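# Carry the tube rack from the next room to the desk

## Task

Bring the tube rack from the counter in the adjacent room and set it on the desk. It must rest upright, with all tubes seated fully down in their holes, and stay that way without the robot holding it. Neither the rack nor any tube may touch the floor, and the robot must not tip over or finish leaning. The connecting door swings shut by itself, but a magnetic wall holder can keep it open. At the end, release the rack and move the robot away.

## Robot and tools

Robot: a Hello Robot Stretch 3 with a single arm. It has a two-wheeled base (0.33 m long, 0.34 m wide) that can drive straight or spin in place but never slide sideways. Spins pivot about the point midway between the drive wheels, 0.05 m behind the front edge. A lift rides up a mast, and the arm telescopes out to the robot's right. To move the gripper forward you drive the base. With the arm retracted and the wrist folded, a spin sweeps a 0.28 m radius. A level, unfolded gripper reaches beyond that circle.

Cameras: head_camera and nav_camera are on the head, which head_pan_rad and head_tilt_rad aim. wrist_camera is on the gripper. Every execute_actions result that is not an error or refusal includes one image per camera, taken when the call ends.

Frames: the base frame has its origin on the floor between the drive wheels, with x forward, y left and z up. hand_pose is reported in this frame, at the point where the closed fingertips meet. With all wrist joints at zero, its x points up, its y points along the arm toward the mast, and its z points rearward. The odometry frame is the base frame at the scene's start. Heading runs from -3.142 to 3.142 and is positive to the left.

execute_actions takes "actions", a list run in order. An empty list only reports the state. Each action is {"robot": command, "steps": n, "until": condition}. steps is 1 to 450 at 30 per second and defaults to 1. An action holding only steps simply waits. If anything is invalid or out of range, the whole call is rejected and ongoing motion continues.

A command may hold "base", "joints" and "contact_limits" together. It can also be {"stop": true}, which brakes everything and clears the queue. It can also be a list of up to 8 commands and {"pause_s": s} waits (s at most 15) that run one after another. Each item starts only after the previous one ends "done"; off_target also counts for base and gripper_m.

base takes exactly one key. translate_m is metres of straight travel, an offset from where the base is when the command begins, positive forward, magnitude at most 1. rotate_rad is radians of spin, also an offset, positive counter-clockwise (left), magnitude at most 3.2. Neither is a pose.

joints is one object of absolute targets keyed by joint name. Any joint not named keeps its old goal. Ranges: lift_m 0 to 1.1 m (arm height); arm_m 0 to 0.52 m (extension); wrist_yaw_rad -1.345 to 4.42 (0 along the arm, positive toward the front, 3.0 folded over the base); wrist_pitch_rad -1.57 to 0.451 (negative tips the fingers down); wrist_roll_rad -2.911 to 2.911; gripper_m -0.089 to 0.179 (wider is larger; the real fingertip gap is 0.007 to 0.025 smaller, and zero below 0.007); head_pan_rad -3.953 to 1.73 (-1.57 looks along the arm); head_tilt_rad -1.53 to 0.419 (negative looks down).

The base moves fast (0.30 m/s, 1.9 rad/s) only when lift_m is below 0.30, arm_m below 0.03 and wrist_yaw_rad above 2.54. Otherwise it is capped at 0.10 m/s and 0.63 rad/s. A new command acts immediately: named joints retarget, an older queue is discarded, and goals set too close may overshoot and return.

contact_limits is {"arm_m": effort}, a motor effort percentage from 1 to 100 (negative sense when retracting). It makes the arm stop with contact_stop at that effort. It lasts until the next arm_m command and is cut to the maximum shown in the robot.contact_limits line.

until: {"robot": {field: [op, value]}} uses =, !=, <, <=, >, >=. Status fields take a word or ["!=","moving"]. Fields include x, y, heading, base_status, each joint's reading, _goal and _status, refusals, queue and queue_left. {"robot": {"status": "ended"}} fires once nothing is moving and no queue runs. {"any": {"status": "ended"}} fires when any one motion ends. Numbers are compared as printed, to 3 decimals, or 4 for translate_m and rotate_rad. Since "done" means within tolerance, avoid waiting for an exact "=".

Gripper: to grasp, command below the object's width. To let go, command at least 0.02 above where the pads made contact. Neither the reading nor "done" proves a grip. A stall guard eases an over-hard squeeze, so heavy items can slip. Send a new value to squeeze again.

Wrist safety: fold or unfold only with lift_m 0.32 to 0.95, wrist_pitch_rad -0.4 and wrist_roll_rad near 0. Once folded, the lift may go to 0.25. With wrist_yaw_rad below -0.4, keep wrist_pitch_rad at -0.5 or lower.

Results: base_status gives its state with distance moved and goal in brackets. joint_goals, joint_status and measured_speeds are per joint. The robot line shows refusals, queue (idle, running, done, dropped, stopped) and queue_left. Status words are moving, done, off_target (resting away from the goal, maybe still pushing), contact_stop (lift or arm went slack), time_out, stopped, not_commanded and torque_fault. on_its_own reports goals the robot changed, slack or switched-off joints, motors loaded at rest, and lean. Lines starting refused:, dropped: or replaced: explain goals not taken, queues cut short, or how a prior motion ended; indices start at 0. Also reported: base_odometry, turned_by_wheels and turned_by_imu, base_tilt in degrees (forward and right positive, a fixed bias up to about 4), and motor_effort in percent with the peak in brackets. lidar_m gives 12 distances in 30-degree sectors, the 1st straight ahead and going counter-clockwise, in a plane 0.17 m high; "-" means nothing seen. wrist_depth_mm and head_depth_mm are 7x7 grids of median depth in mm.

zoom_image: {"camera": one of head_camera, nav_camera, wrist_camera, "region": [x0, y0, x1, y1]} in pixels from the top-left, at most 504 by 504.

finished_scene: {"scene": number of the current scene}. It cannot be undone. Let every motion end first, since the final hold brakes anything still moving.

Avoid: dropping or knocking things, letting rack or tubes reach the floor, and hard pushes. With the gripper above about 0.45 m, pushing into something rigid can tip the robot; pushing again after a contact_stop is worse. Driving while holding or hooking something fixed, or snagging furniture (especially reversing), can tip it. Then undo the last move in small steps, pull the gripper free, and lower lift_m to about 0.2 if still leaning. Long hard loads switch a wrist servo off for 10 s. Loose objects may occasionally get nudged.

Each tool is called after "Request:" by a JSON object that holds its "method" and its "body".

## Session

Request:
{"method": "execute_actions", "body": {"actions": []}}

Scene clock: 0.00 s.
robot.base_odometry: x=+0.000 y=+0.000 heading=+0.000 (m, m, rad; robot's odometry frame)
robot.turned_by_wheels: +0.000 (rad since the last result)
robot.turned_by_imu: +0.000 (rad since the last result)
robot.base_tilt: forward=+2.5 right=-0.6 (deg)
robot.lidar_m: 2.98 1.49 1.68 1.25 0.95 0.78 0.78 0.87 0.86 0.85 0.95 1.54
robot.head_depth_mm: 1765 2550 2891 2872 2848 2858 2427 / 1771 2607 2935 2878 2862 2835 2446 / 1796 2635 2936 2960 2954 2908 2375 / 1794 2663 3024 3067 2970 2989 2370 / 1809 2708 3108 3048 3047 2968 2357 / 1804 2708 3118 3155 3087 3052 2318 / 1848 2769 3142 3194 3137 3080 2328
robot.base_status: not_commanded
robot.joint_positions: lift_m=+0.382 arm_m=-0.003 wrist_yaw_rad=+2.891 wrist_pitch_rad=-0.340 wrist_roll_rad=-0.007 gripper_m=+0.037 head_pan_rad=+0.012 head_tilt_rad=-0.024
robot.joint_goals: lift_m=+0.382 arm_m=-0.003 wrist_yaw_rad=+2.891 wrist_pitch_rad=-0.340 wrist_roll_rad=-0.007 gripper_m=+0.037 head_pan_rad=+0.012 head_tilt_rad=-0.024
robot.joint_status: lift_m=not_commanded arm_m=not_commanded wrist_yaw_rad=not_commanded wrist_pitch_rad=not_commanded wrist_roll_rad=not_commanded gripper_m=not_commanded head_pan_rad=not_commanded head_tilt_rad=not_commanded
robot.measured_speeds: translate_m=+0.000 rotate_rad=+0.000 lift_m=+0.000 arm_m=+0.000 wrist_yaw_rad=+0.000 wrist_pitch_rad=+0.000 wrist_roll_rad=+0.000 head_pan_rad=+0.000 head_tilt_rad=+0.000
robot: refusals=0 queue=idle queue_left=0
robot.motor_effort: left_wheel=+0 right_wheel=+0 lift_m=+26 arm_m=+0 wrist_yaw_rad=+0 wrist_pitch_rad=+10 wrist_roll_rad=+0 gripper_m=+0 head_pan_rad=+0 head_tilt_rad=+2 (%)
robot.hand_pose: x=+0.0367 y=+0.0841 z=+0.4122 quat_wxyz=(+0.206, +0.704, +0.033, +0.679) (m; robot's base frame)
robot.wrist_depth_mm: - - - - - - - / - - - - - - - / 922 - - - - - - / 964 - - - - - - / 887 - 921 881 910 878 866 / 726 - - 698 734 703 715 / 609 600 598 589 600 603 591
pictures: head_camera (sideways: a quarter turn clockwise sets it upright), nav_camera (sideways: a quarter turn counterclockwise sets it upright), wrist_camera
Images, in order (width x height): head_camera 896x504, nav_camera 672x504, wrist_camera 644x364.

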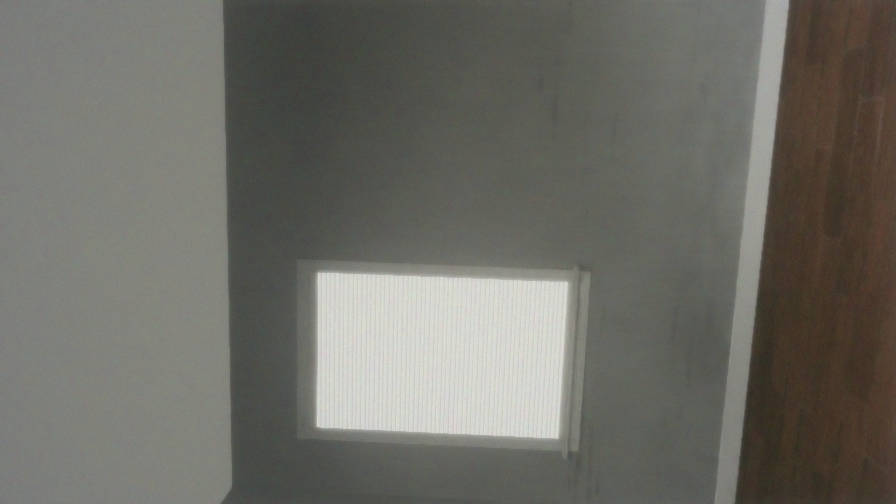

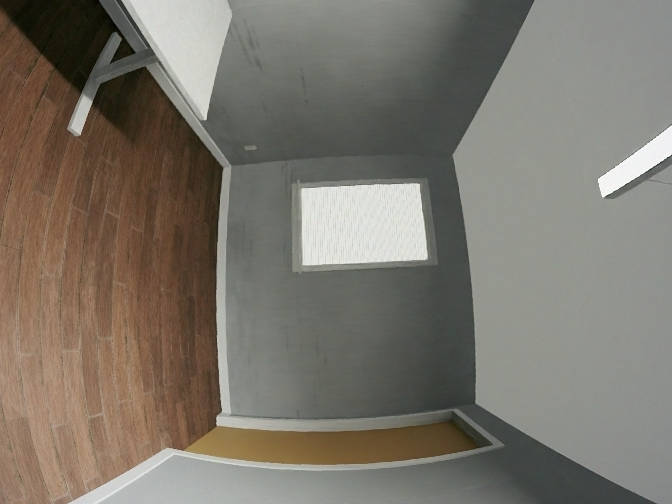

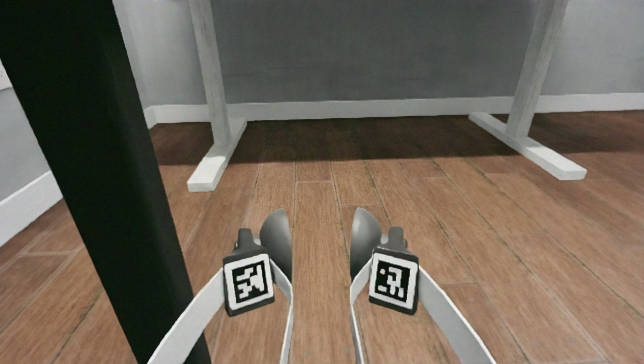

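Request:
{"method": "execute_actions", "body": {"actions": [{"robot":{"joints":{"head_pan_rad":-0.9,"head_tilt_rad":-0.35}},"steps":90,"until":{"robot":{"status":"ended"}}}]}}

Scene clock: 2.63 s.
robot.base_odometry: x=+0.000 y=+0.000 heading=+0.000 (m, m, rad; robot's odometry frame)
robot.turned_by_wheels: +0.000 (rad since the last result)
robot.turned_by_imu: -0.001 (rad since the last result)
robot.base_tilt: forward=+2.5 right=-0.5 (deg)
robot.lidar_m: 2.98 1.49 1.68 1.25 0.95 0.78 0.78 0.87 0.86 0.85 0.95 1.53
robot.head_depth_mm: 830 854 883 917 951 987 1021 / 905 935 972 1010 1044 1091 1136 / 997 1026 1070 1122 1171 1225 1283 / 1102 1151 1197 1262 1319 1402 1441 / 1233 1296 1369 1445 1532 1611 1520 / 1409 1499 1578 1688 1801 1834 1518 / 1640 1732 1877 2005 2295 1947 1519
robot.base_status: not_commanded
robot.joint_positions: lift_m=+0.382 arm_m=-0.003 wrist_yaw_rad=+2.891 wrist_pitch_rad=-0.340 wrist_roll_rad=-0.007 gripper_m=+0.037 head_pan_rad=-0.893 head_tilt_rad=-0.345
robot.joint_goals: lift_m=+0.382 arm_m=-0.003 wrist_yaw_rad=+2.891 wrist_pitch_rad=-0.340 wrist_roll_rad=-0.007 gripper_m=+0.037 head_pan_rad=-0.900 head_tilt_rad=-0.350
robot.joint_status: lift_m=not_commanded arm_m=not_commanded wrist_yaw_rad=not_commanded wrist_pitch_rad=not_commanded wrist_roll_rad=not_commanded gripper_m=not_commanded head_pan_rad=done head_tilt_rad=done
robot.measured_speeds: translate_m=+0.000 rotate_rad=+0.000 lift_m=+0.000 arm_m=+0.000 wrist_yaw_rad=+0.000 wrist_pitch_rad=+0.000 wrist_roll_rad=+0.000 head_pan_rad=+0.000 head_tilt_rad=+0.000
robot: refusals=0 queue=done queue_left=0
robot.motor_effort: left_wheel=+0(0) right_wheel=+0(0) lift_m=+27(26) arm_m=+0(1) wrist_yaw_rad=+0(0) wrist_pitch_rad=+11(10) wrist_roll_rad=+0(0) gripper_m=+0(0) head_pan_rad=-3(38) head_tilt_rad=-1(19) (%)
robot.hand_pose: x=+0.0367 y=+0.0841 z=+0.4122 quat_wxyz=(+0.206, +0.704, +0.033, +0.679) (m; robot's base frame)
robot.wrist_depth_mm: - - - - - - - / - - - - - - - / 922 - - - - - - / 953 - - - - - - / 860 - 947 873 910 869 874 / 721 - - 699 744 716 703 / 612 608 609 595 601 595 601
pictures: head_camera (sideways: a quarter turn clockwise sets it upright), nav_camera (sideways: a quarter turn counterclockwise sets it upright), wrist_camera
Images, in order (width x height): head_camera 896x504, nav_camera 672x504, wrist_camera 644x364.

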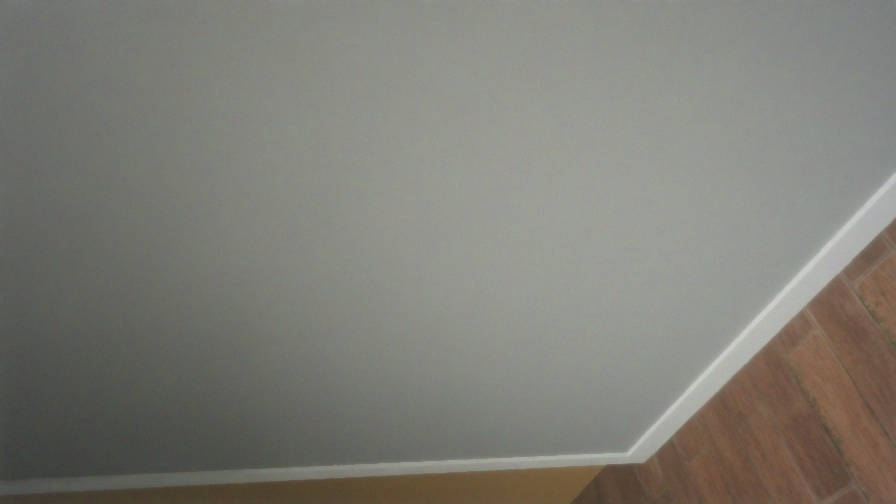

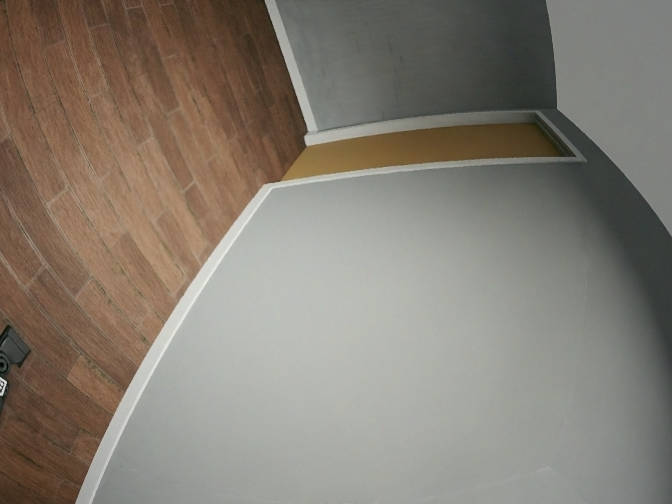

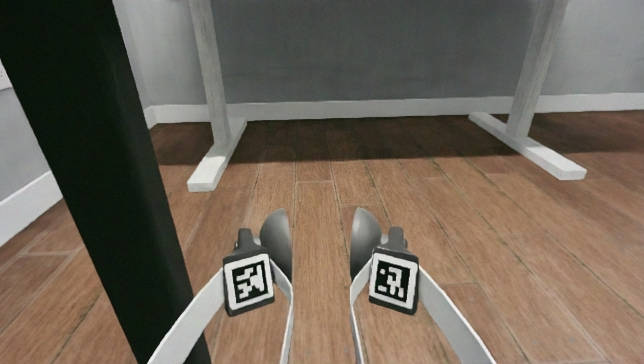

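Request:
{"method": "execute_actions", "body": {"actions": [{"robot":[{"joints":{"lift_m":0.27,"wrist_yaw_rad":3.0,"wrist_pitch_rad":-0.4,"head_pan_rad":-1.45,"head_tilt_rad":-0.5}},{"base":{"translate_m":1.0}},{"base":{"translate_m":0.5}}],"steps":450,"until":{"robot":{"status":"ended"}}}]}}

Scene clock: 14.67 s.
robot.base_odometry: x=+1.500 y=+0.000 heading=+0.000 (m, m, rad; robot's odometry frame)
robot.turned_by_wheels: +0.000 (rad since the last result)
robot.turned_by_imu: +0.003 (rad since the last result)
robot.base_tilt: forward=+2.4 right=-0.5 (deg)
robot.lidar_m: 1.52 1.67 1.39 1.38 1.05 1.99 2.24 1.38 1.15 1.14 1.37 1.53
robot.head_depth_mm: 915 982 1047 1139 1248 1361 1389 / 942 1012 1088 1184 1295 1426 1380 / 968 1041 1120 1215 1336 1477 1369 / 995 1078 1158 1265 1393 1532 1364 / 1097 1181 1282 1391 1521 1563 1358 / 1145 1233 1332 1469 1619 1644 1338 / 1172 1267 1386 1531 1700 1628 1327
robot.base_status: done (translate_m +0.5000 of +0.5000)
robot.joint_positions: lift_m=+0.270 arm_m=-0.003 wrist_yaw_rad=+2.999 wrist_pitch_rad=-0.417 wrist_roll_rad=-0.007 gripper_m=+0.037 head_pan_rad=-1.443 head_tilt_rad=-0.494
robot.joint_goals: lift_m=+0.270 arm_m=-0.003 wrist_yaw_rad=+3.000 wrist_pitch_rad=-0.400 wrist_roll_rad=-0.007 gripper_m=+0.037 head_pan_rad=-1.450 head_tilt_rad=-0.500
robot.joint_status: lift_m=done arm_m=not_commanded wrist_yaw_rad=done wrist_pitch_rad=done wrist_roll_rad=not_commanded gripper_m=not_commanded head_pan_rad=done head_tilt_rad=done
robot.measured_speeds: translate_m=+0.000 rotate_rad=+0.000 lift_m=+0.000 arm_m=+0.000 wrist_yaw_rad=+0.000 wrist_pitch_rad=+0.000 wrist_roll_rad=+0.000 head_pan_rad=+0.000 head_tilt_rad=+0.000
robot: refusals=0 queue=done queue_left=0
robot.motor_effort: left_wheel=-1(11) right_wheel=+1(5) lift_m=+22(26) arm_m=+0(0) wrist_yaw_rad=+1(0) wrist_pitch_rad=+11(10) wrist_roll_rad=+0(0) gripper_m=+0(0) head_pan_rad=-3(28) head_tilt_rad=-3(14) (%)
robot.hand_pose: x=+0.0106 y=+0.0801 z=+0.2831 quat_wxyz=(+0.195, +0.698, +0.098, +0.682) (m; robot's base frame)
robot.wrist_depth_mm: - - - - - - - / - - - - - - - / - - - - - - 999 / 786 792 795 764 761 775 764 / 619 628 - 611 634 600 600 / 511 522 - 528 524 503 501 / 454 - - - 429 440 435
pictures: head_camera (sideways: a quarter turn clockwise sets it upright), nav_camera (sideways: a quarter turn counterclockwise sets it upright), wrist_camera
Images, in order (width x height): head_camera 896x504, nav_camera 672x504, wrist_camera 644x364.

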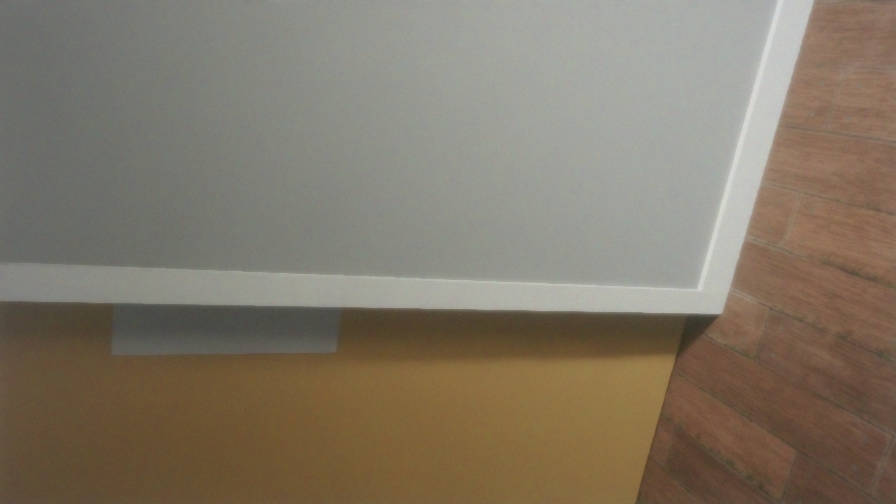

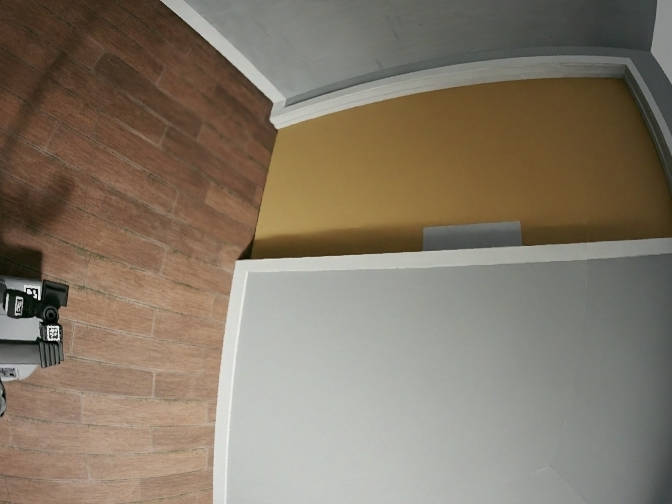

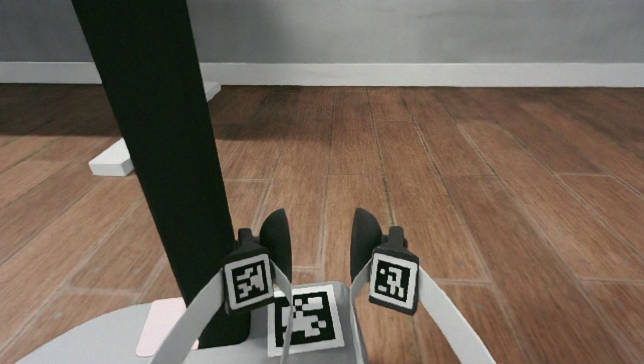

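Request:
{"method": "execute_actions", "body": {"actions": [{"robot":[{"base":{"rotate_rad":-0.17},"joints":{"head_pan_rad":-1.57,"head_tilt_rad":-0.7}},{"base":{"translate_m":0.45}}],"steps":450,"until":{"robot":{"status":"ended"}}}]}}

Scene clock: 23.77 s.
robot.base_odometry: x=+1.944 y=-0.076 heading=-0.170 (m, m, rad; robot's odometry frame)
robot.turned_by_wheels: -0.170 (rad since the last result)
robot.turned_by_imu: -0.170 (rad since the last result)
robot.base_tilt: forward=+2.5 right=-0.6 (deg)
robot.lidar_m: 1.07 1.13 1.41 1.37 1.33 1.32 2.69 1.60 1.19 1.14 1.29 1.11
robot.head_depth_mm: 954 1066 1202 1398 1618 1452 1238 / 962 1073 1196 1374 1611 1446 1223 / 960 1070 1205 1385 1597 1424 1219 / 1004 1120 1237 1424 1620 1425 1208 / 1038 1154 1293 1485 1659 1416 1197 / 1034 1154 1308 1503 1634 1397 1200 / 1042 1154 1307 1510 1641 1404 1180
robot.base_status: done (translate_m +0.4500 of +0.4500)
robot.joint_positions: lift_m=+0.270 arm_m=-0.003 wrist_yaw_rad=+2.999 wrist_pitch_rad=-0.417 wrist_roll_rad=-0.007 gripper_m=+0.037 head_pan_rad=-1.563 head_tilt_rad=-0.692
robot.joint_goals: lift_m=+0.270 arm_m=-0.003 wrist_yaw_rad=+3.000 wrist_pitch_rad=-0.400 wrist_roll_rad=-0.007 gripper_m=+0.037 head_pan_rad=-1.570 head_tilt_rad=-0.700
robot.joint_status: lift_m=done arm_m=not_commanded wrist_yaw_rad=done wrist_pitch_rad=done wrist_roll_rad=not_commanded gripper_m=not_commanded head_pan_rad=done head_tilt_rad=done
robot.measured_speeds: translate_m=+0.000 rotate_rad=+0.000 lift_m=+0.000 arm_m=+0.000 wrist_yaw_rad=+0.000 wrist_pitch_rad=+0.000 wrist_roll_rad=+0.000 head_pan_rad=+0.000 head_tilt_rad=+0.000
robot: refusals=0 queue=done queue_left=0
robot.motor_effort: left_wheel=+4(15) right_wheel=-2(7) lift_m=+23(22) arm_m=+0(0) wrist_yaw_rad=+0(0) wrist_pitch_rad=+10(11) wrist_roll_rad=+0(0) gripper_m=+2(0) head_pan_rad=-3(14) head_tilt_rad=-4(15) (%)
robot.hand_pose: x=+0.0106 y=+0.0801 z=+0.2831 quat_wxyz=(+0.195, +0.698, +0.098, +0.682) (m; robot's base frame)
robot.wrist_depth_mm: - - - - - - - / - - - - - - - / - - - - - - - / 764 793 785 779 763 749 761 / 610 622 - 627 618 604 606 / 519 511 - 534 530 506 505 / 453 - - - 440 433 440
pictures: head_camera (sideways: a quarter turn clockwise sets it upright), nav_camera (sideways: a quarter turn counterclockwise sets it upright), wrist_camera
Images, in order (width x height): head_camera 896x504, nav_camera 672x504, wrist_camera 644x364.

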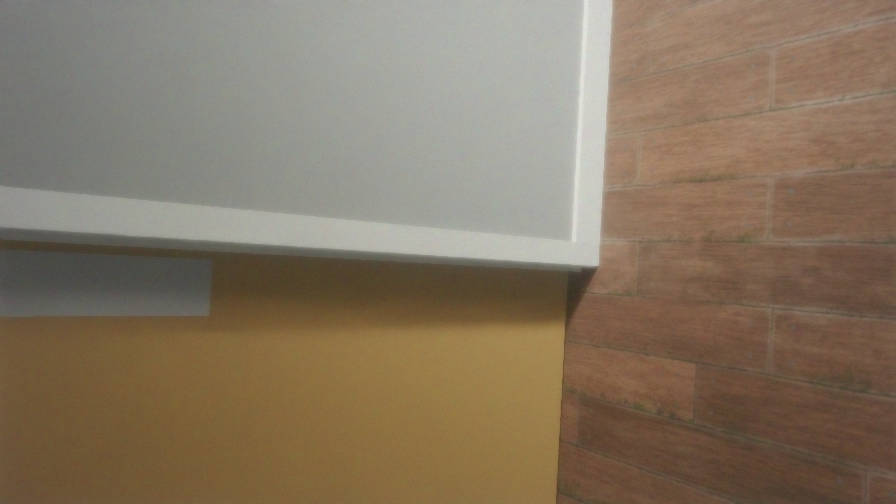

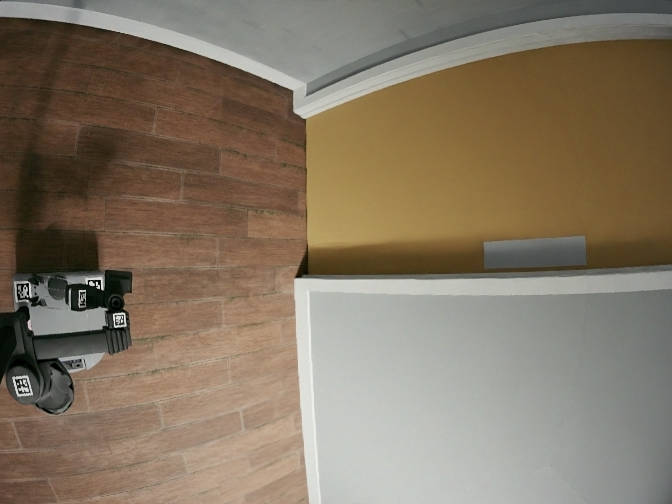

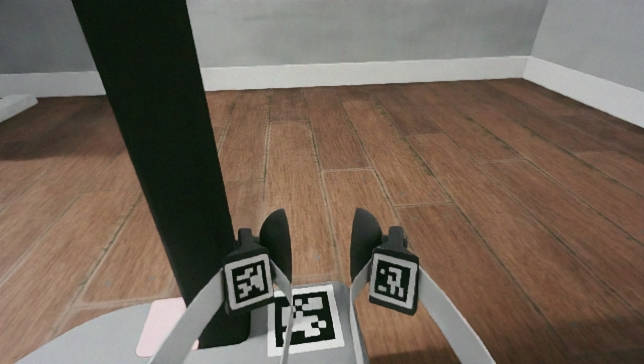

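Request:
{"method": "execute_actions", "body": {"actions": [{"robot":[{"base":{"translate_m":0.33}},{"base":{"rotate_rad":1.571},"joints":{"head_pan_rad":-2.6,"head_tilt_rad":-0.6}},{"base":{"translate_m":-0.7}},{"joints":{"lift_m":0.33}}],"steps":450,"until":{"robot":{"status":"ended"}}}]}}

Scene clock: 39.17 s.
robot.base_odometry: x=+2.150 y=-0.822 heading=+1.401 (m, m, rad; robot's odometry frame)
robot.turned_by_wheels: +1.571 (rad since the last result)
robot.turned_by_imu: +1.567 (rad since the last result)
robot.base_tilt: forward=+2.5 right=-0.5 (deg)
robot.lidar_m: 2.05 2.05 2.97 1.72 0.66 0.57 0.55 0.58 0.74 0.73 0.77 1.07
robot.head_depth_mm: 445 480 519 565 625 697 779 / 468 506 551 605 670 751 856 / 492 535 586 646 725 819 944 / 521 567 628 696 784 904 1050 / 553 608 675 753 864 998 1171 / 589 652 731 825 940 1079 1212 / 606 659 718 794 896 1062 1217
robot.base_status: done (translate_m -0.7000 of -0.7000)
robot.joint_positions: lift_m=+0.330 arm_m=-0.003 wrist_yaw_rad=+2.999 wrist_pitch_rad=-0.417 wrist_roll_rad=-0.007 gripper_m=+0.037 head_pan_rad=-2.593 head_tilt_rad=-0.605
robot.joint_goals: lift_m=+0.330 arm_m=-0.003 wrist_yaw_rad=+3.000 wrist_pitch_rad=-0.400 wrist_roll_rad=-0.007 gripper_m=+0.037 head_pan_rad=-2.600 head_tilt_rad=-0.600
robot.joint_status: lift_m=done arm_m=not_commanded wrist_yaw_rad=done wrist_pitch_rad=done wrist_roll_rad=not_commanded gripper_m=not_commanded head_pan_rad=done head_tilt_rad=done
robot.measured_speeds: translate_m=+0.000 rotate_rad=+0.000 lift_m=+0.000 arm_m=+0.000 wrist_yaw_rad=+0.000 wrist_pitch_rad=+0.000 wrist_roll_rad=+0.000 head_pan_rad=+0.000 head_tilt_rad=+0.000
robot: refusals=0 queue=done queue_left=0
robot.motor_effort: left_wheel=-4(16) right_wheel=+2(8) lift_m=+31(32) arm_m=+0(0) wrist_yaw_rad=+0(1) wrist_pitch_rad=+11(10) wrist_roll_rad=+0(0) gripper_m=+0(1) head_pan_rad=-3(36) head_tilt_rad=+2(10) (%)
robot.hand_pose: x=+0.0106 y=+0.0801 z=+0.3427 quat_wxyz=(+0.195, +0.698, +0.098, +0.682) (m; robot's base frame)
robot.wrist_depth_mm: 682 - - - - - - / 677 - - - - - - / 664 885 - - - - - / 671 851 875 879 882 892 853 / 656 705 - 707 722 702 681 / 582 592 - 583 598 585 579 / 513 520 - 528 498 495 499
pictures: head_camera (sideways: a quarter turn clockwise sets it upright), nav_camera (sideways: a quarter turn counterclockwise sets it upright), wrist_camera
Images, in order (width x height): head_camera 896x504, nav_camera 672x504, wrist_camera 644x364.

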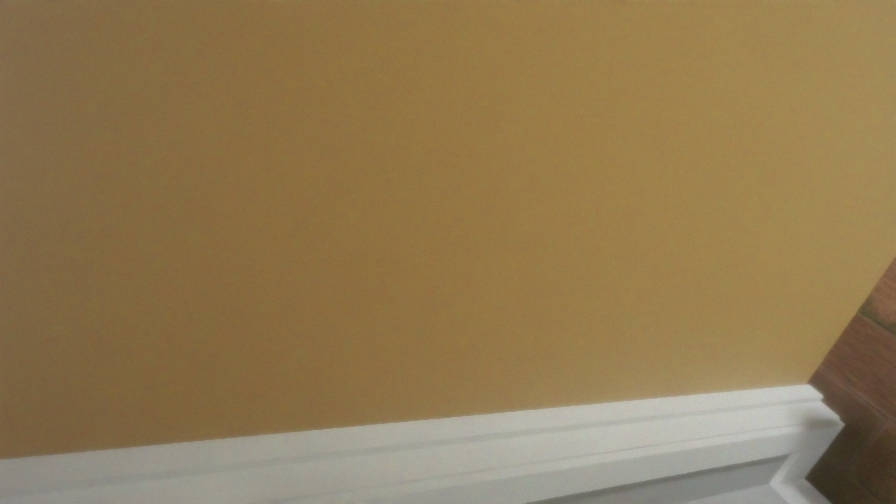

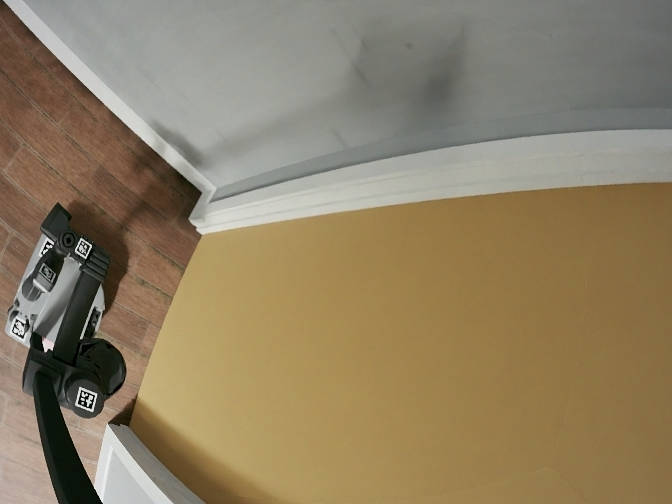

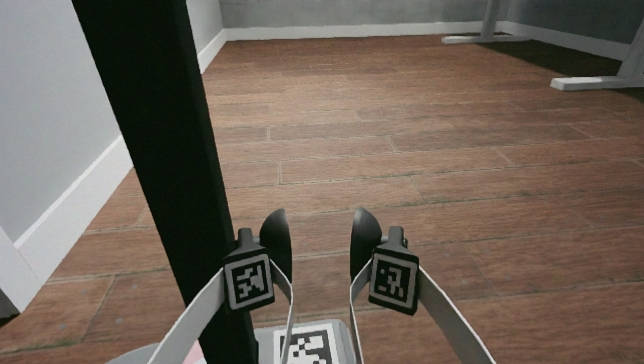

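Request:
{"method": "execute_actions", "body": {"actions": [{"robot":{"base":{"translate_m":-0.6},"joints":{"head_pan_rad":-3.1,"head_tilt_rad":-1.0}},"steps":300,"until":{"robot":{"status":"ended"}}}]}}

Scene clock: 47.90 s.
robot.base_odometry: x=+2.049 y=-1.413 heading=+1.401 (m, m, rad; robot's odometry frame)
robot.turned_by_wheels: +0.000 (rad since the last result)
robot.turned_by_imu: -0.004 (rad since the last result)
robot.base_tilt: forward=+2.6 right=-0.5 (deg)
robot.lidar_m: 2.65 2.55 0.37 0.35 2.53 0.39 0.27 0.26 0.27 0.36 0.75 1.05
robot.head_depth_mm: 310 379 493 1540 1421 1250 1175 / 296 349 443 609 1335 1254 1157 / 287 323 402 532 786 1222 - / - 304 368 474 665 924 - / - 293 338 426 574 853 - / - - 314 388 506 734 - / - - 299 356 453 627 892
robot.base_status: off_target (translate_m -0.5999 of -0.6000)
robot.joint_positions: lift_m=+0.330 arm_m=-0.003 wrist_yaw_rad=+3.000 wrist_pitch_rad=-0.418 wrist_roll_rad=-0.007 gripper_m=+0.037 head_pan_rad=-3.094 head_tilt_rad=-0.992
robot.joint_goals: lift_m=+0.330 arm_m=-0.003 wrist_yaw_rad=+3.000 wrist_pitch_rad=-0.400 wrist_roll_rad=-0.007 gripper_m=+0.037 head_pan_rad=-3.100 head_tilt_rad=-1.000
robot.joint_status: lift_m=done arm_m=not_commanded wrist_yaw_rad=done wrist_pitch_rad=done wrist_roll_rad=not_commanded gripper_m=not_commanded head_pan_rad=done head_tilt_rad=done
robot.measured_speeds: translate_m=+0.000 rotate_rad=+0.000 lift_m=+0.000 arm_m=+0.000 wrist_yaw_rad=+0.000 wrist_pitch_rad=+0.000 wrist_roll_rad=+0.000 head_pan_rad=+0.000 head_tilt_rad=+0.000
robot: refusals=0 queue=done queue_left=0
robot.on_its_own: left_wheel is at rest, and its effort (-21) is outside its rest range (-18 to +18)
robot.motor_effort: left_wheel=-21(66) right_wheel=-12(27) lift_m=+29(30) arm_m=+0(1) wrist_yaw_rad=-1(0) wrist_pitch_rad=+11(11) wrist_roll_rad=+0(0) gripper_m=+0(0) head_pan_rad=-2(28) head_tilt_rad=-2(22) (%)
robot.hand_pose: x=+0.0105 y=+0.0800 z=+0.3426 quat_wxyz=(+0.195, +0.698, +0.098, +0.682) (m; robot's base frame)
robot.wrist_depth_mm: - - - 369 - - - / - - - 394 - - - / - - - 436 - - - / 901 884 883 486 864 870 861 / 728 716 - 544 701 696 699 / 585 586 - 573 606 575 580 / 507 517 - 538 494 500 500
pictures: head_camera (sideways: a quarter turn clockwise sets it upright), nav_camera (sideways: a quarter turn counterclockwise sets it upright), wrist_camera
Images, in order (width x height): head_camera 896x504, nav_camera 672x504, wrist_camera 644x364.

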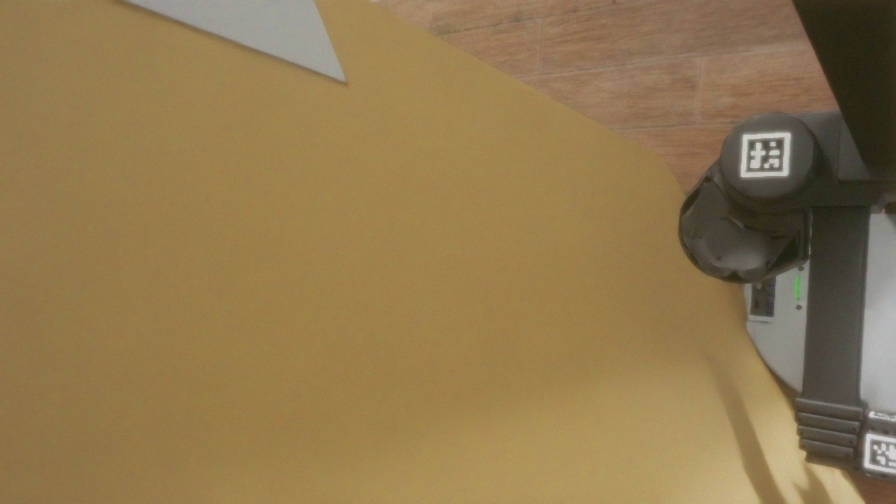

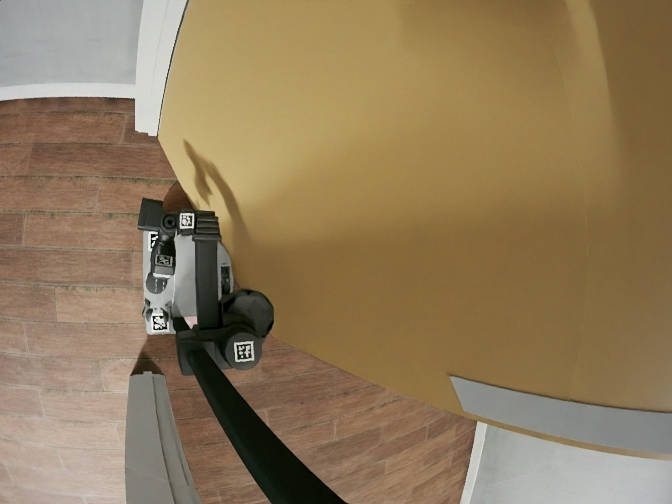

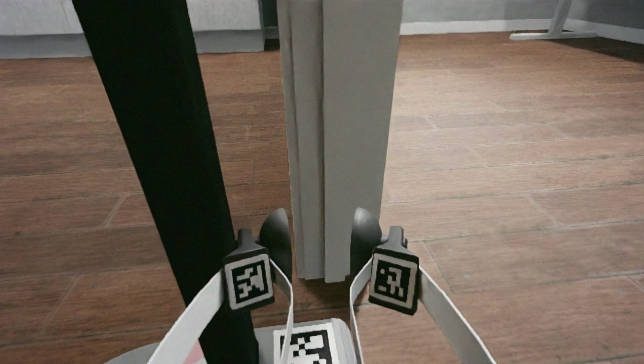

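Request:
{"method": "execute_actions", "body": {"actions": [{"robot":{"base":{"translate_m":-0.55},"joints":{"head_pan_rad":-2.0,"head_tilt_rad":-0.9}},"steps":300,"until":{"robot":{"status":"ended"}}}]}}

Scene clock: 56.43 s.
robot.base_odometry: x=+1.956 y=-1.955 heading=+1.401 (m, m, rad; robot's odometry frame)
robot.turned_by_wheels: +0.000 (rad since the last result)
robot.turned_by_imu: -0.005 (rad since the last result)
robot.base_tilt: forward=+2.5 right=-0.5 (deg)
robot.lidar_m: 2.93 0.66 0.80 2.28 2.20 1.62 1.57 0.24 0.22 0.23 0.30 0.70
robot.head_depth_mm: - - - 294 355 1228 1144 / - - - 295 355 503 1119 / - - - 297 359 504 771 / - - - 298 360 506 712 / - - - 298 360 507 746 / - - - 299 360 508 780 / - - - 300 362 510 861
robot.base_status: done (translate_m -0.5500 of -0.5500)
robot.joint_positions: lift_m=+0.330 arm_m=-0.003 wrist_yaw_rad=+3.000 wrist_pitch_rad=-0.418 wrist_roll_rad=-0.007 gripper_m=+0.037 head_pan_rad=-2.007 head_tilt_rad=-0.903
robot.joint_goals: lift_m=+0.330 arm_m=-0.003 wrist_yaw_rad=+3.000 wrist_pitch_rad=-0.400 wrist_roll_rad=-0.007 gripper_m=+0.037 head_pan_rad=-2.000 head_tilt_rad=-0.900
robot.joint_status: lift_m=done arm_m=not_commanded wrist_yaw_rad=done wrist_pitch_rad=done wrist_roll_rad=not_commanded gripper_m=not_commanded head_pan_rad=done head_tilt_rad=done
robot.measured_speeds: translate_m=+0.000 rotate_rad=+0.000 lift_m=+0.000 arm_m=+0.000 wrist_yaw_rad=+0.000 wrist_pitch_rad=+0.000 wrist_roll_rad=+0.000 head_pan_rad=+0.000 head_tilt_rad=+0.000
robot: refusals=0 queue=done queue_left=0
robot.motor_effort: left_wheel=-9(31) right_wheel=-2(19) lift_m=+29(29) arm_m=+0(0) wrist_yaw_rad=+0(0) wrist_pitch_rad=+11(11) wrist_roll_rad=+0(0) gripper_m=+0(0) head_pan_rad=+3(38) head_tilt_rad=+1(11) (%)
robot.hand_pose: x=+0.0105 y=+0.0800 z=+0.3426 quat_wxyz=(+0.195, +0.698, +0.098, +0.682) (m; robot's base frame)
robot.wrist_depth_mm: - - - - - 833 594 / - - - - - 815 594 / - - - - - 852 588 / 912 891 893 900 888 795 604 / 699 716 - 698 749 683 634 / 596 592 - 588 596 580 582 / 512 522 - 532 500 494 500
pictures: head_camera (sideways: a quarter turn clockwise sets it upright), nav_camera (sideways: a quarter turn counterclockwise sets it upright), wrist_camera
Images, in order (width x height): head_camera 896x504, nav_camera 672x504, wrist_camera 644x364.

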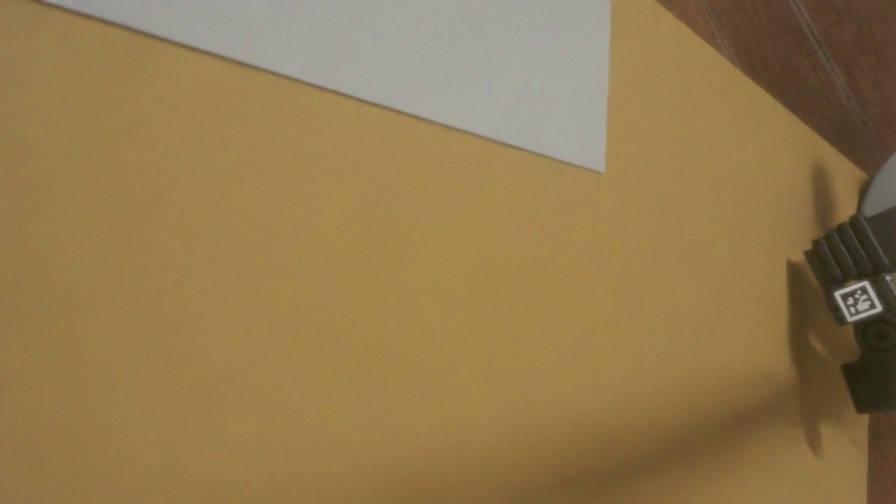

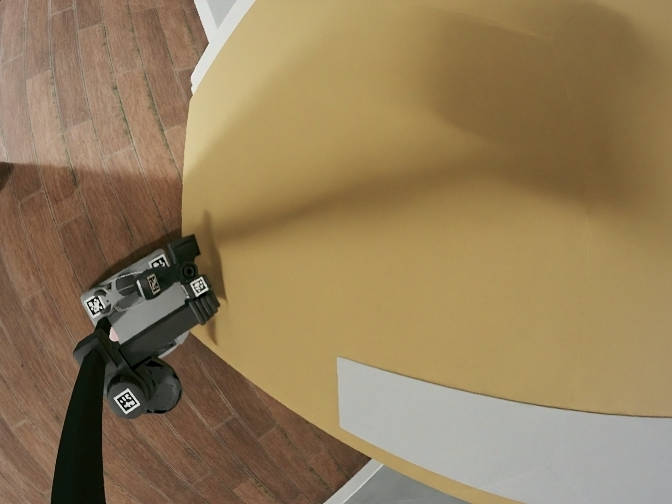

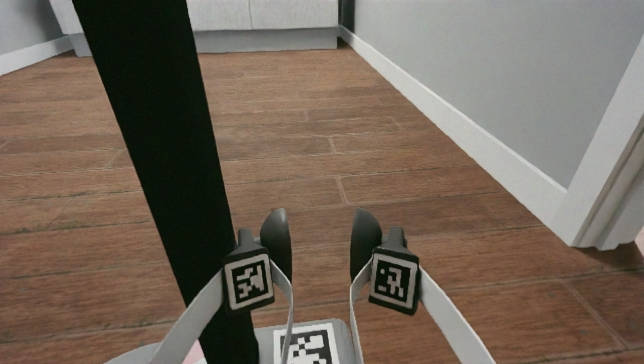

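Request:
{"method": "execute_actions", "body": {"actions": [{"robot":[{"base":{"translate_m":-0.1},"joints":{"wrist_yaw_rad":3.3}},{"joints":{"arm_m":0.45},"contact_limits":{"arm_m":35}}],"steps":400,"until":{"robot":{"status":"ended"}}}]}}

Scene clock: 65.40 s.
robot.base_odometry: x=+1.939 y=-2.054 heading=+1.401 (m, m, rad; robot's odometry frame)
robot.turned_by_wheels: +0.000 (rad since the last result)
robot.turned_by_imu: -0.007 (rad since the last result)
robot.base_tilt: forward=+2.0 right=-1.1 (deg)
robot.lidar_m: 2.88 0.74 0.94 2.49 2.06 1.52 1.47 1.00 0.59 0.56 0.57 0.75
robot.head_depth_mm: 806 954 1174 1532 1491 1292 1145 / 767 893 1092 1391 1485 1298 1138 / 725 845 1013 1265 1446 1295 1157 / 684 789 937 1161 1420 1277 1157 / 522 599 706 854 1070 1275 1128 / 496 567 660 789 958 1223 1117 / 474 537 617 729 858 1149 1118
robot.base_status: done (translate_m -0.1000 of -0.1000)
robot.joint_positions: lift_m=+0.330 arm_m=+0.366 wrist_yaw_rad=+3.352 wrist_pitch_rad=-0.420 wrist_roll_rad=-0.007 gripper_m=+0.037 head_pan_rad=-2.006 head_tilt_rad=-0.899
robot.joint_goals: lift_m=+0.330 arm_m=+0.367 wrist_yaw_rad=+3.300 wrist_pitch_rad=-0.400 wrist_roll_rad=-0.007 gripper_m=+0.037 head_pan_rad=-2.000 head_tilt_rad=-0.900
robot.joint_status: lift_m=done arm_m=contact_stop wrist_yaw_rad=done wrist_pitch_rad=done wrist_roll_rad=not_commanded gripper_m=not_commanded head_pan_rad=done head_tilt_rad=done
robot.measured_speeds: translate_m=+0.000 rotate_rad=+0.002 lift_m=+0.002 arm_m=-0.023 wrist_yaw_rad=-0.560 wrist_pitch_rad=+0.000 wrist_roll_rad=+0.000 head_pan_rad=+0.024 head_tilt_rad=+0.000
robot: refusals=0 queue=dropped queue_left=0
robot.on_its_own: arm_m is slack since a contact_stop, until your next command for it (your +0.450 is given up)
robot.motor_effort: left_wheel=+12(16) right_wheel=+1(10) lift_m=+33(36) arm_m=+15(35) wrist_yaw_rad=-35(62) wrist_pitch_rad=+12(14) wrist_roll_rad=+0(0) gripper_m=+0(0) head_pan_rad=+2(3) head_tilt_rad=+0(1) (%)
robot.contact_limits: arm_m 35 (drawing in: default 16, maximum 26; extending or still: default 23, maximum 37)
robot.hand_pose: x=-0.0681 y=-0.2921 z=+0.3420 quat_wxyz=(+0.073, +0.670, +0.220, +0.706) (m; robot's base frame)
robot.wrist_depth_mm: - - - - - - - / - - - - - - - / - - - - - - - / 884 866 872 - 884 882 880 / 713 711 708 - - 699 691 / 587 597 - - - 586 586 / 504 507 495 - - 503 501
pictures: head_camera (sideways: a quarter turn clockwise sets it upright), nav_camera (sideways: a quarter turn counterclockwise sets it upright), wrist_camera
Images, in order (width x height): head_camera 896x504, nav_camera 672x504, wrist_camera 644x364.

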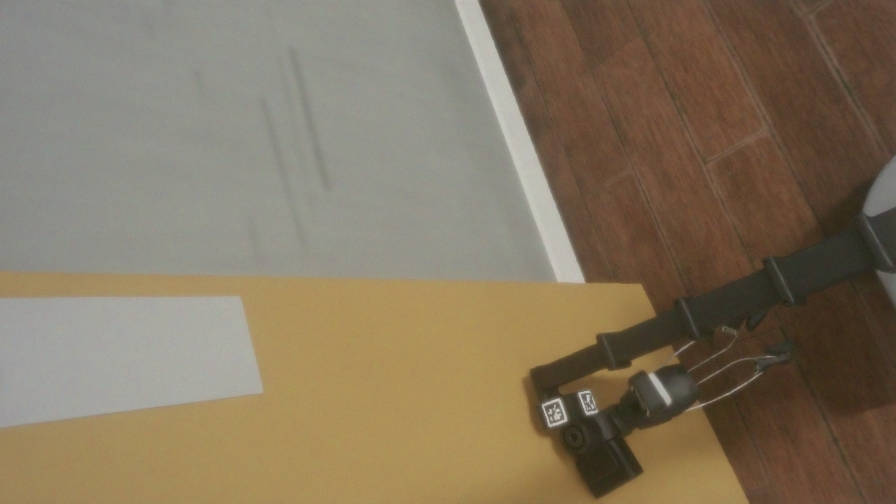

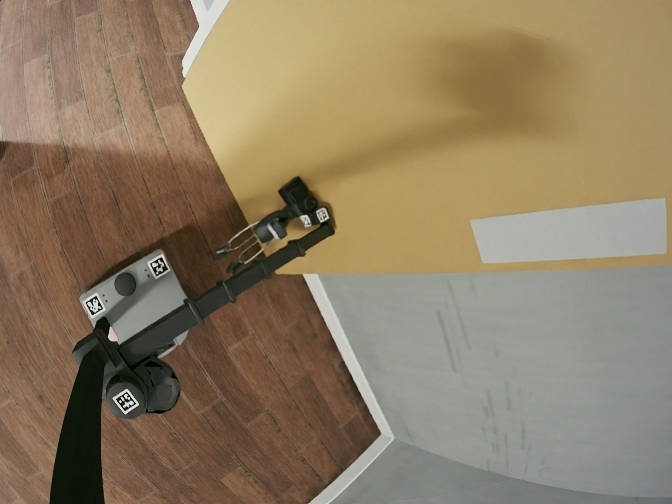

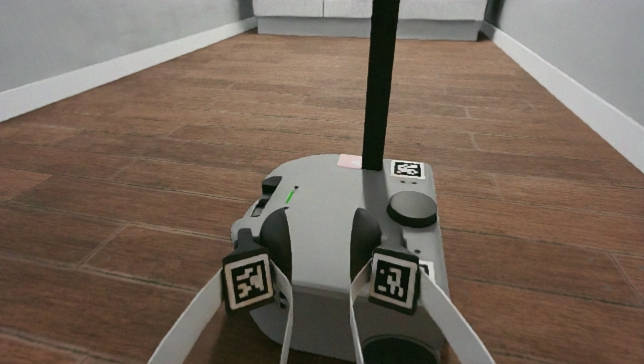

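Looks fully open. Retract and see if it holds.

Request:
{"method": "execute_actions", "body": {"actions": [{"robot":[{"joints":{"arm_m":0.25}},{"pause_s":1.5}],"steps":200,"until":{"robot":{"status":"ended"}}}]}}

Scene clock: 70.30 s.
robot.base_odometry: x=+1.939 y=-2.054 heading=+1.401 (m, m, rad; robot's odometry frame)
robot.turned_by_wheels: +0.000 (rad since the last result)
robot.turned_by_imu: -0.007 (rad since the last result)
robot.base_tilt: forward=+2.4 right=-0.5 (deg)
robot.lidar_m: 2.81 0.74 0.93 2.44 2.08 1.52 1.47 1.01 0.59 0.55 0.57 0.74
robot.head_depth_mm: 792 948 1173 1528 1498 1289 1146 / 754 890 1080 1382 1490 1291 1135 / 715 836 1008 1264 1456 1281 1160 / 654 781 926 1145 1408 1280 1167 / 509 588 692 846 1064 1268 1125 / 486 555 647 778 954 - 1108 / 462 524 606 717 887 1174 1110
robot.base_status: done (translate_m -0.1000 of -0.1000)
robot.joint_positions: lift_m=+0.330 arm_m=+0.250 wrist_yaw_rad=+3.302 wrist_pitch_rad=-0.419 wrist_roll_rad=-0.007 gripper_m=+0.037 head_pan_rad=-2.006 head_tilt_rad=-0.899
robot.joint_goals: lift_m=+0.330 arm_m=+0.250 wrist_yaw_rad=+3.300 wrist_pitch_rad=-0.400 wrist_roll_rad=-0.007 gripper_m=+0.037 head_pan_rad=-2.000 head_tilt_rad=-0.900
robot.joint_status: lift_m=done arm_m=done wrist_yaw_rad=done wrist_pitch_rad=done wrist_roll_rad=not_commanded gripper_m=not_commanded head_pan_rad=done head_tilt_rad=done
robot.measured_speeds: translate_m=+0.000 rotate_rad=+0.000 lift_m=+0.000 arm_m=+0.000 wrist_yaw_rad=+0.000 wrist_pitch_rad=+0.000 wrist_roll_rad=+0.000 head_pan_rad=+0.000 head_tilt_rad=+0.000
robot: refusals=0 queue=done queue_left=0
robot.motor_effort: left_wheel=+1(9) right_wheel=-1(7) lift_m=+24(29) arm_m=-2(19) wrist_yaw_rad=-2(26) wrist_pitch_rad=+12(12) wrist_roll_rad=+0(0) gripper_m=+0(0) head_pan_rad=+2(2) head_tilt_rad=+0(0) (%)
robot.hand_pose: x=-0.0570 y=-0.1738 z=+0.3426 quat_wxyz=(+0.091, +0.675, +0.202, +0.704) (m; robot's base frame)
robot.wrist_depth_mm: - - - - - - - / - - - - - - - / - - - - - - - / 898 896 901 945 897 894 884 / 709 708 724 - 705 707 701 / 600 589 - - - 586 576 / 506 504 - - - 501 493
pictures: head_camera (sideways: a quarter turn clockwise sets it upright), nav_camera (sideways: a quarter turn counterclockwise sets it upright), wrist_camera
Images, in order (width x height): head_camera 896x504, nav_camera 672x504, wrist_camera 644x364.

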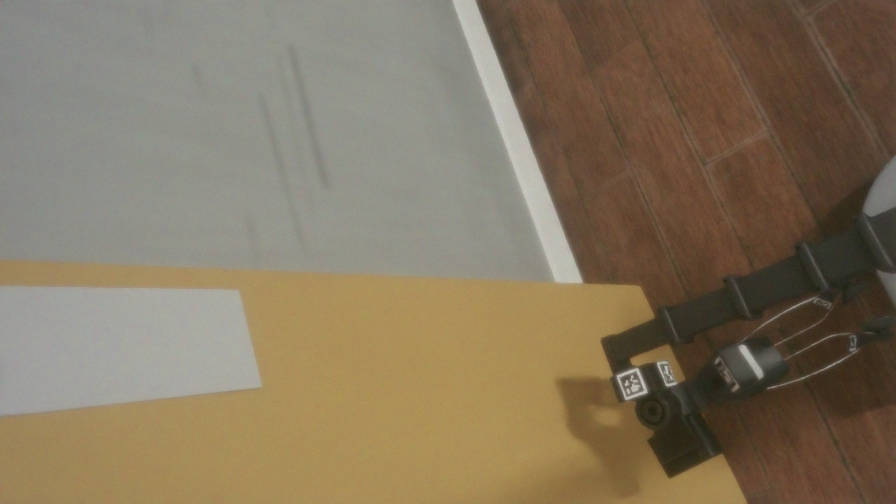

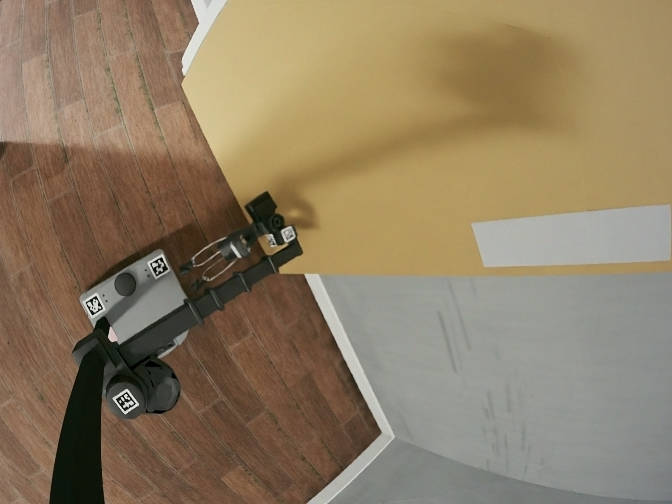

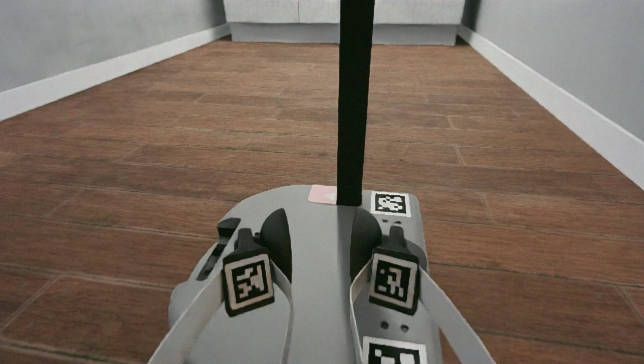

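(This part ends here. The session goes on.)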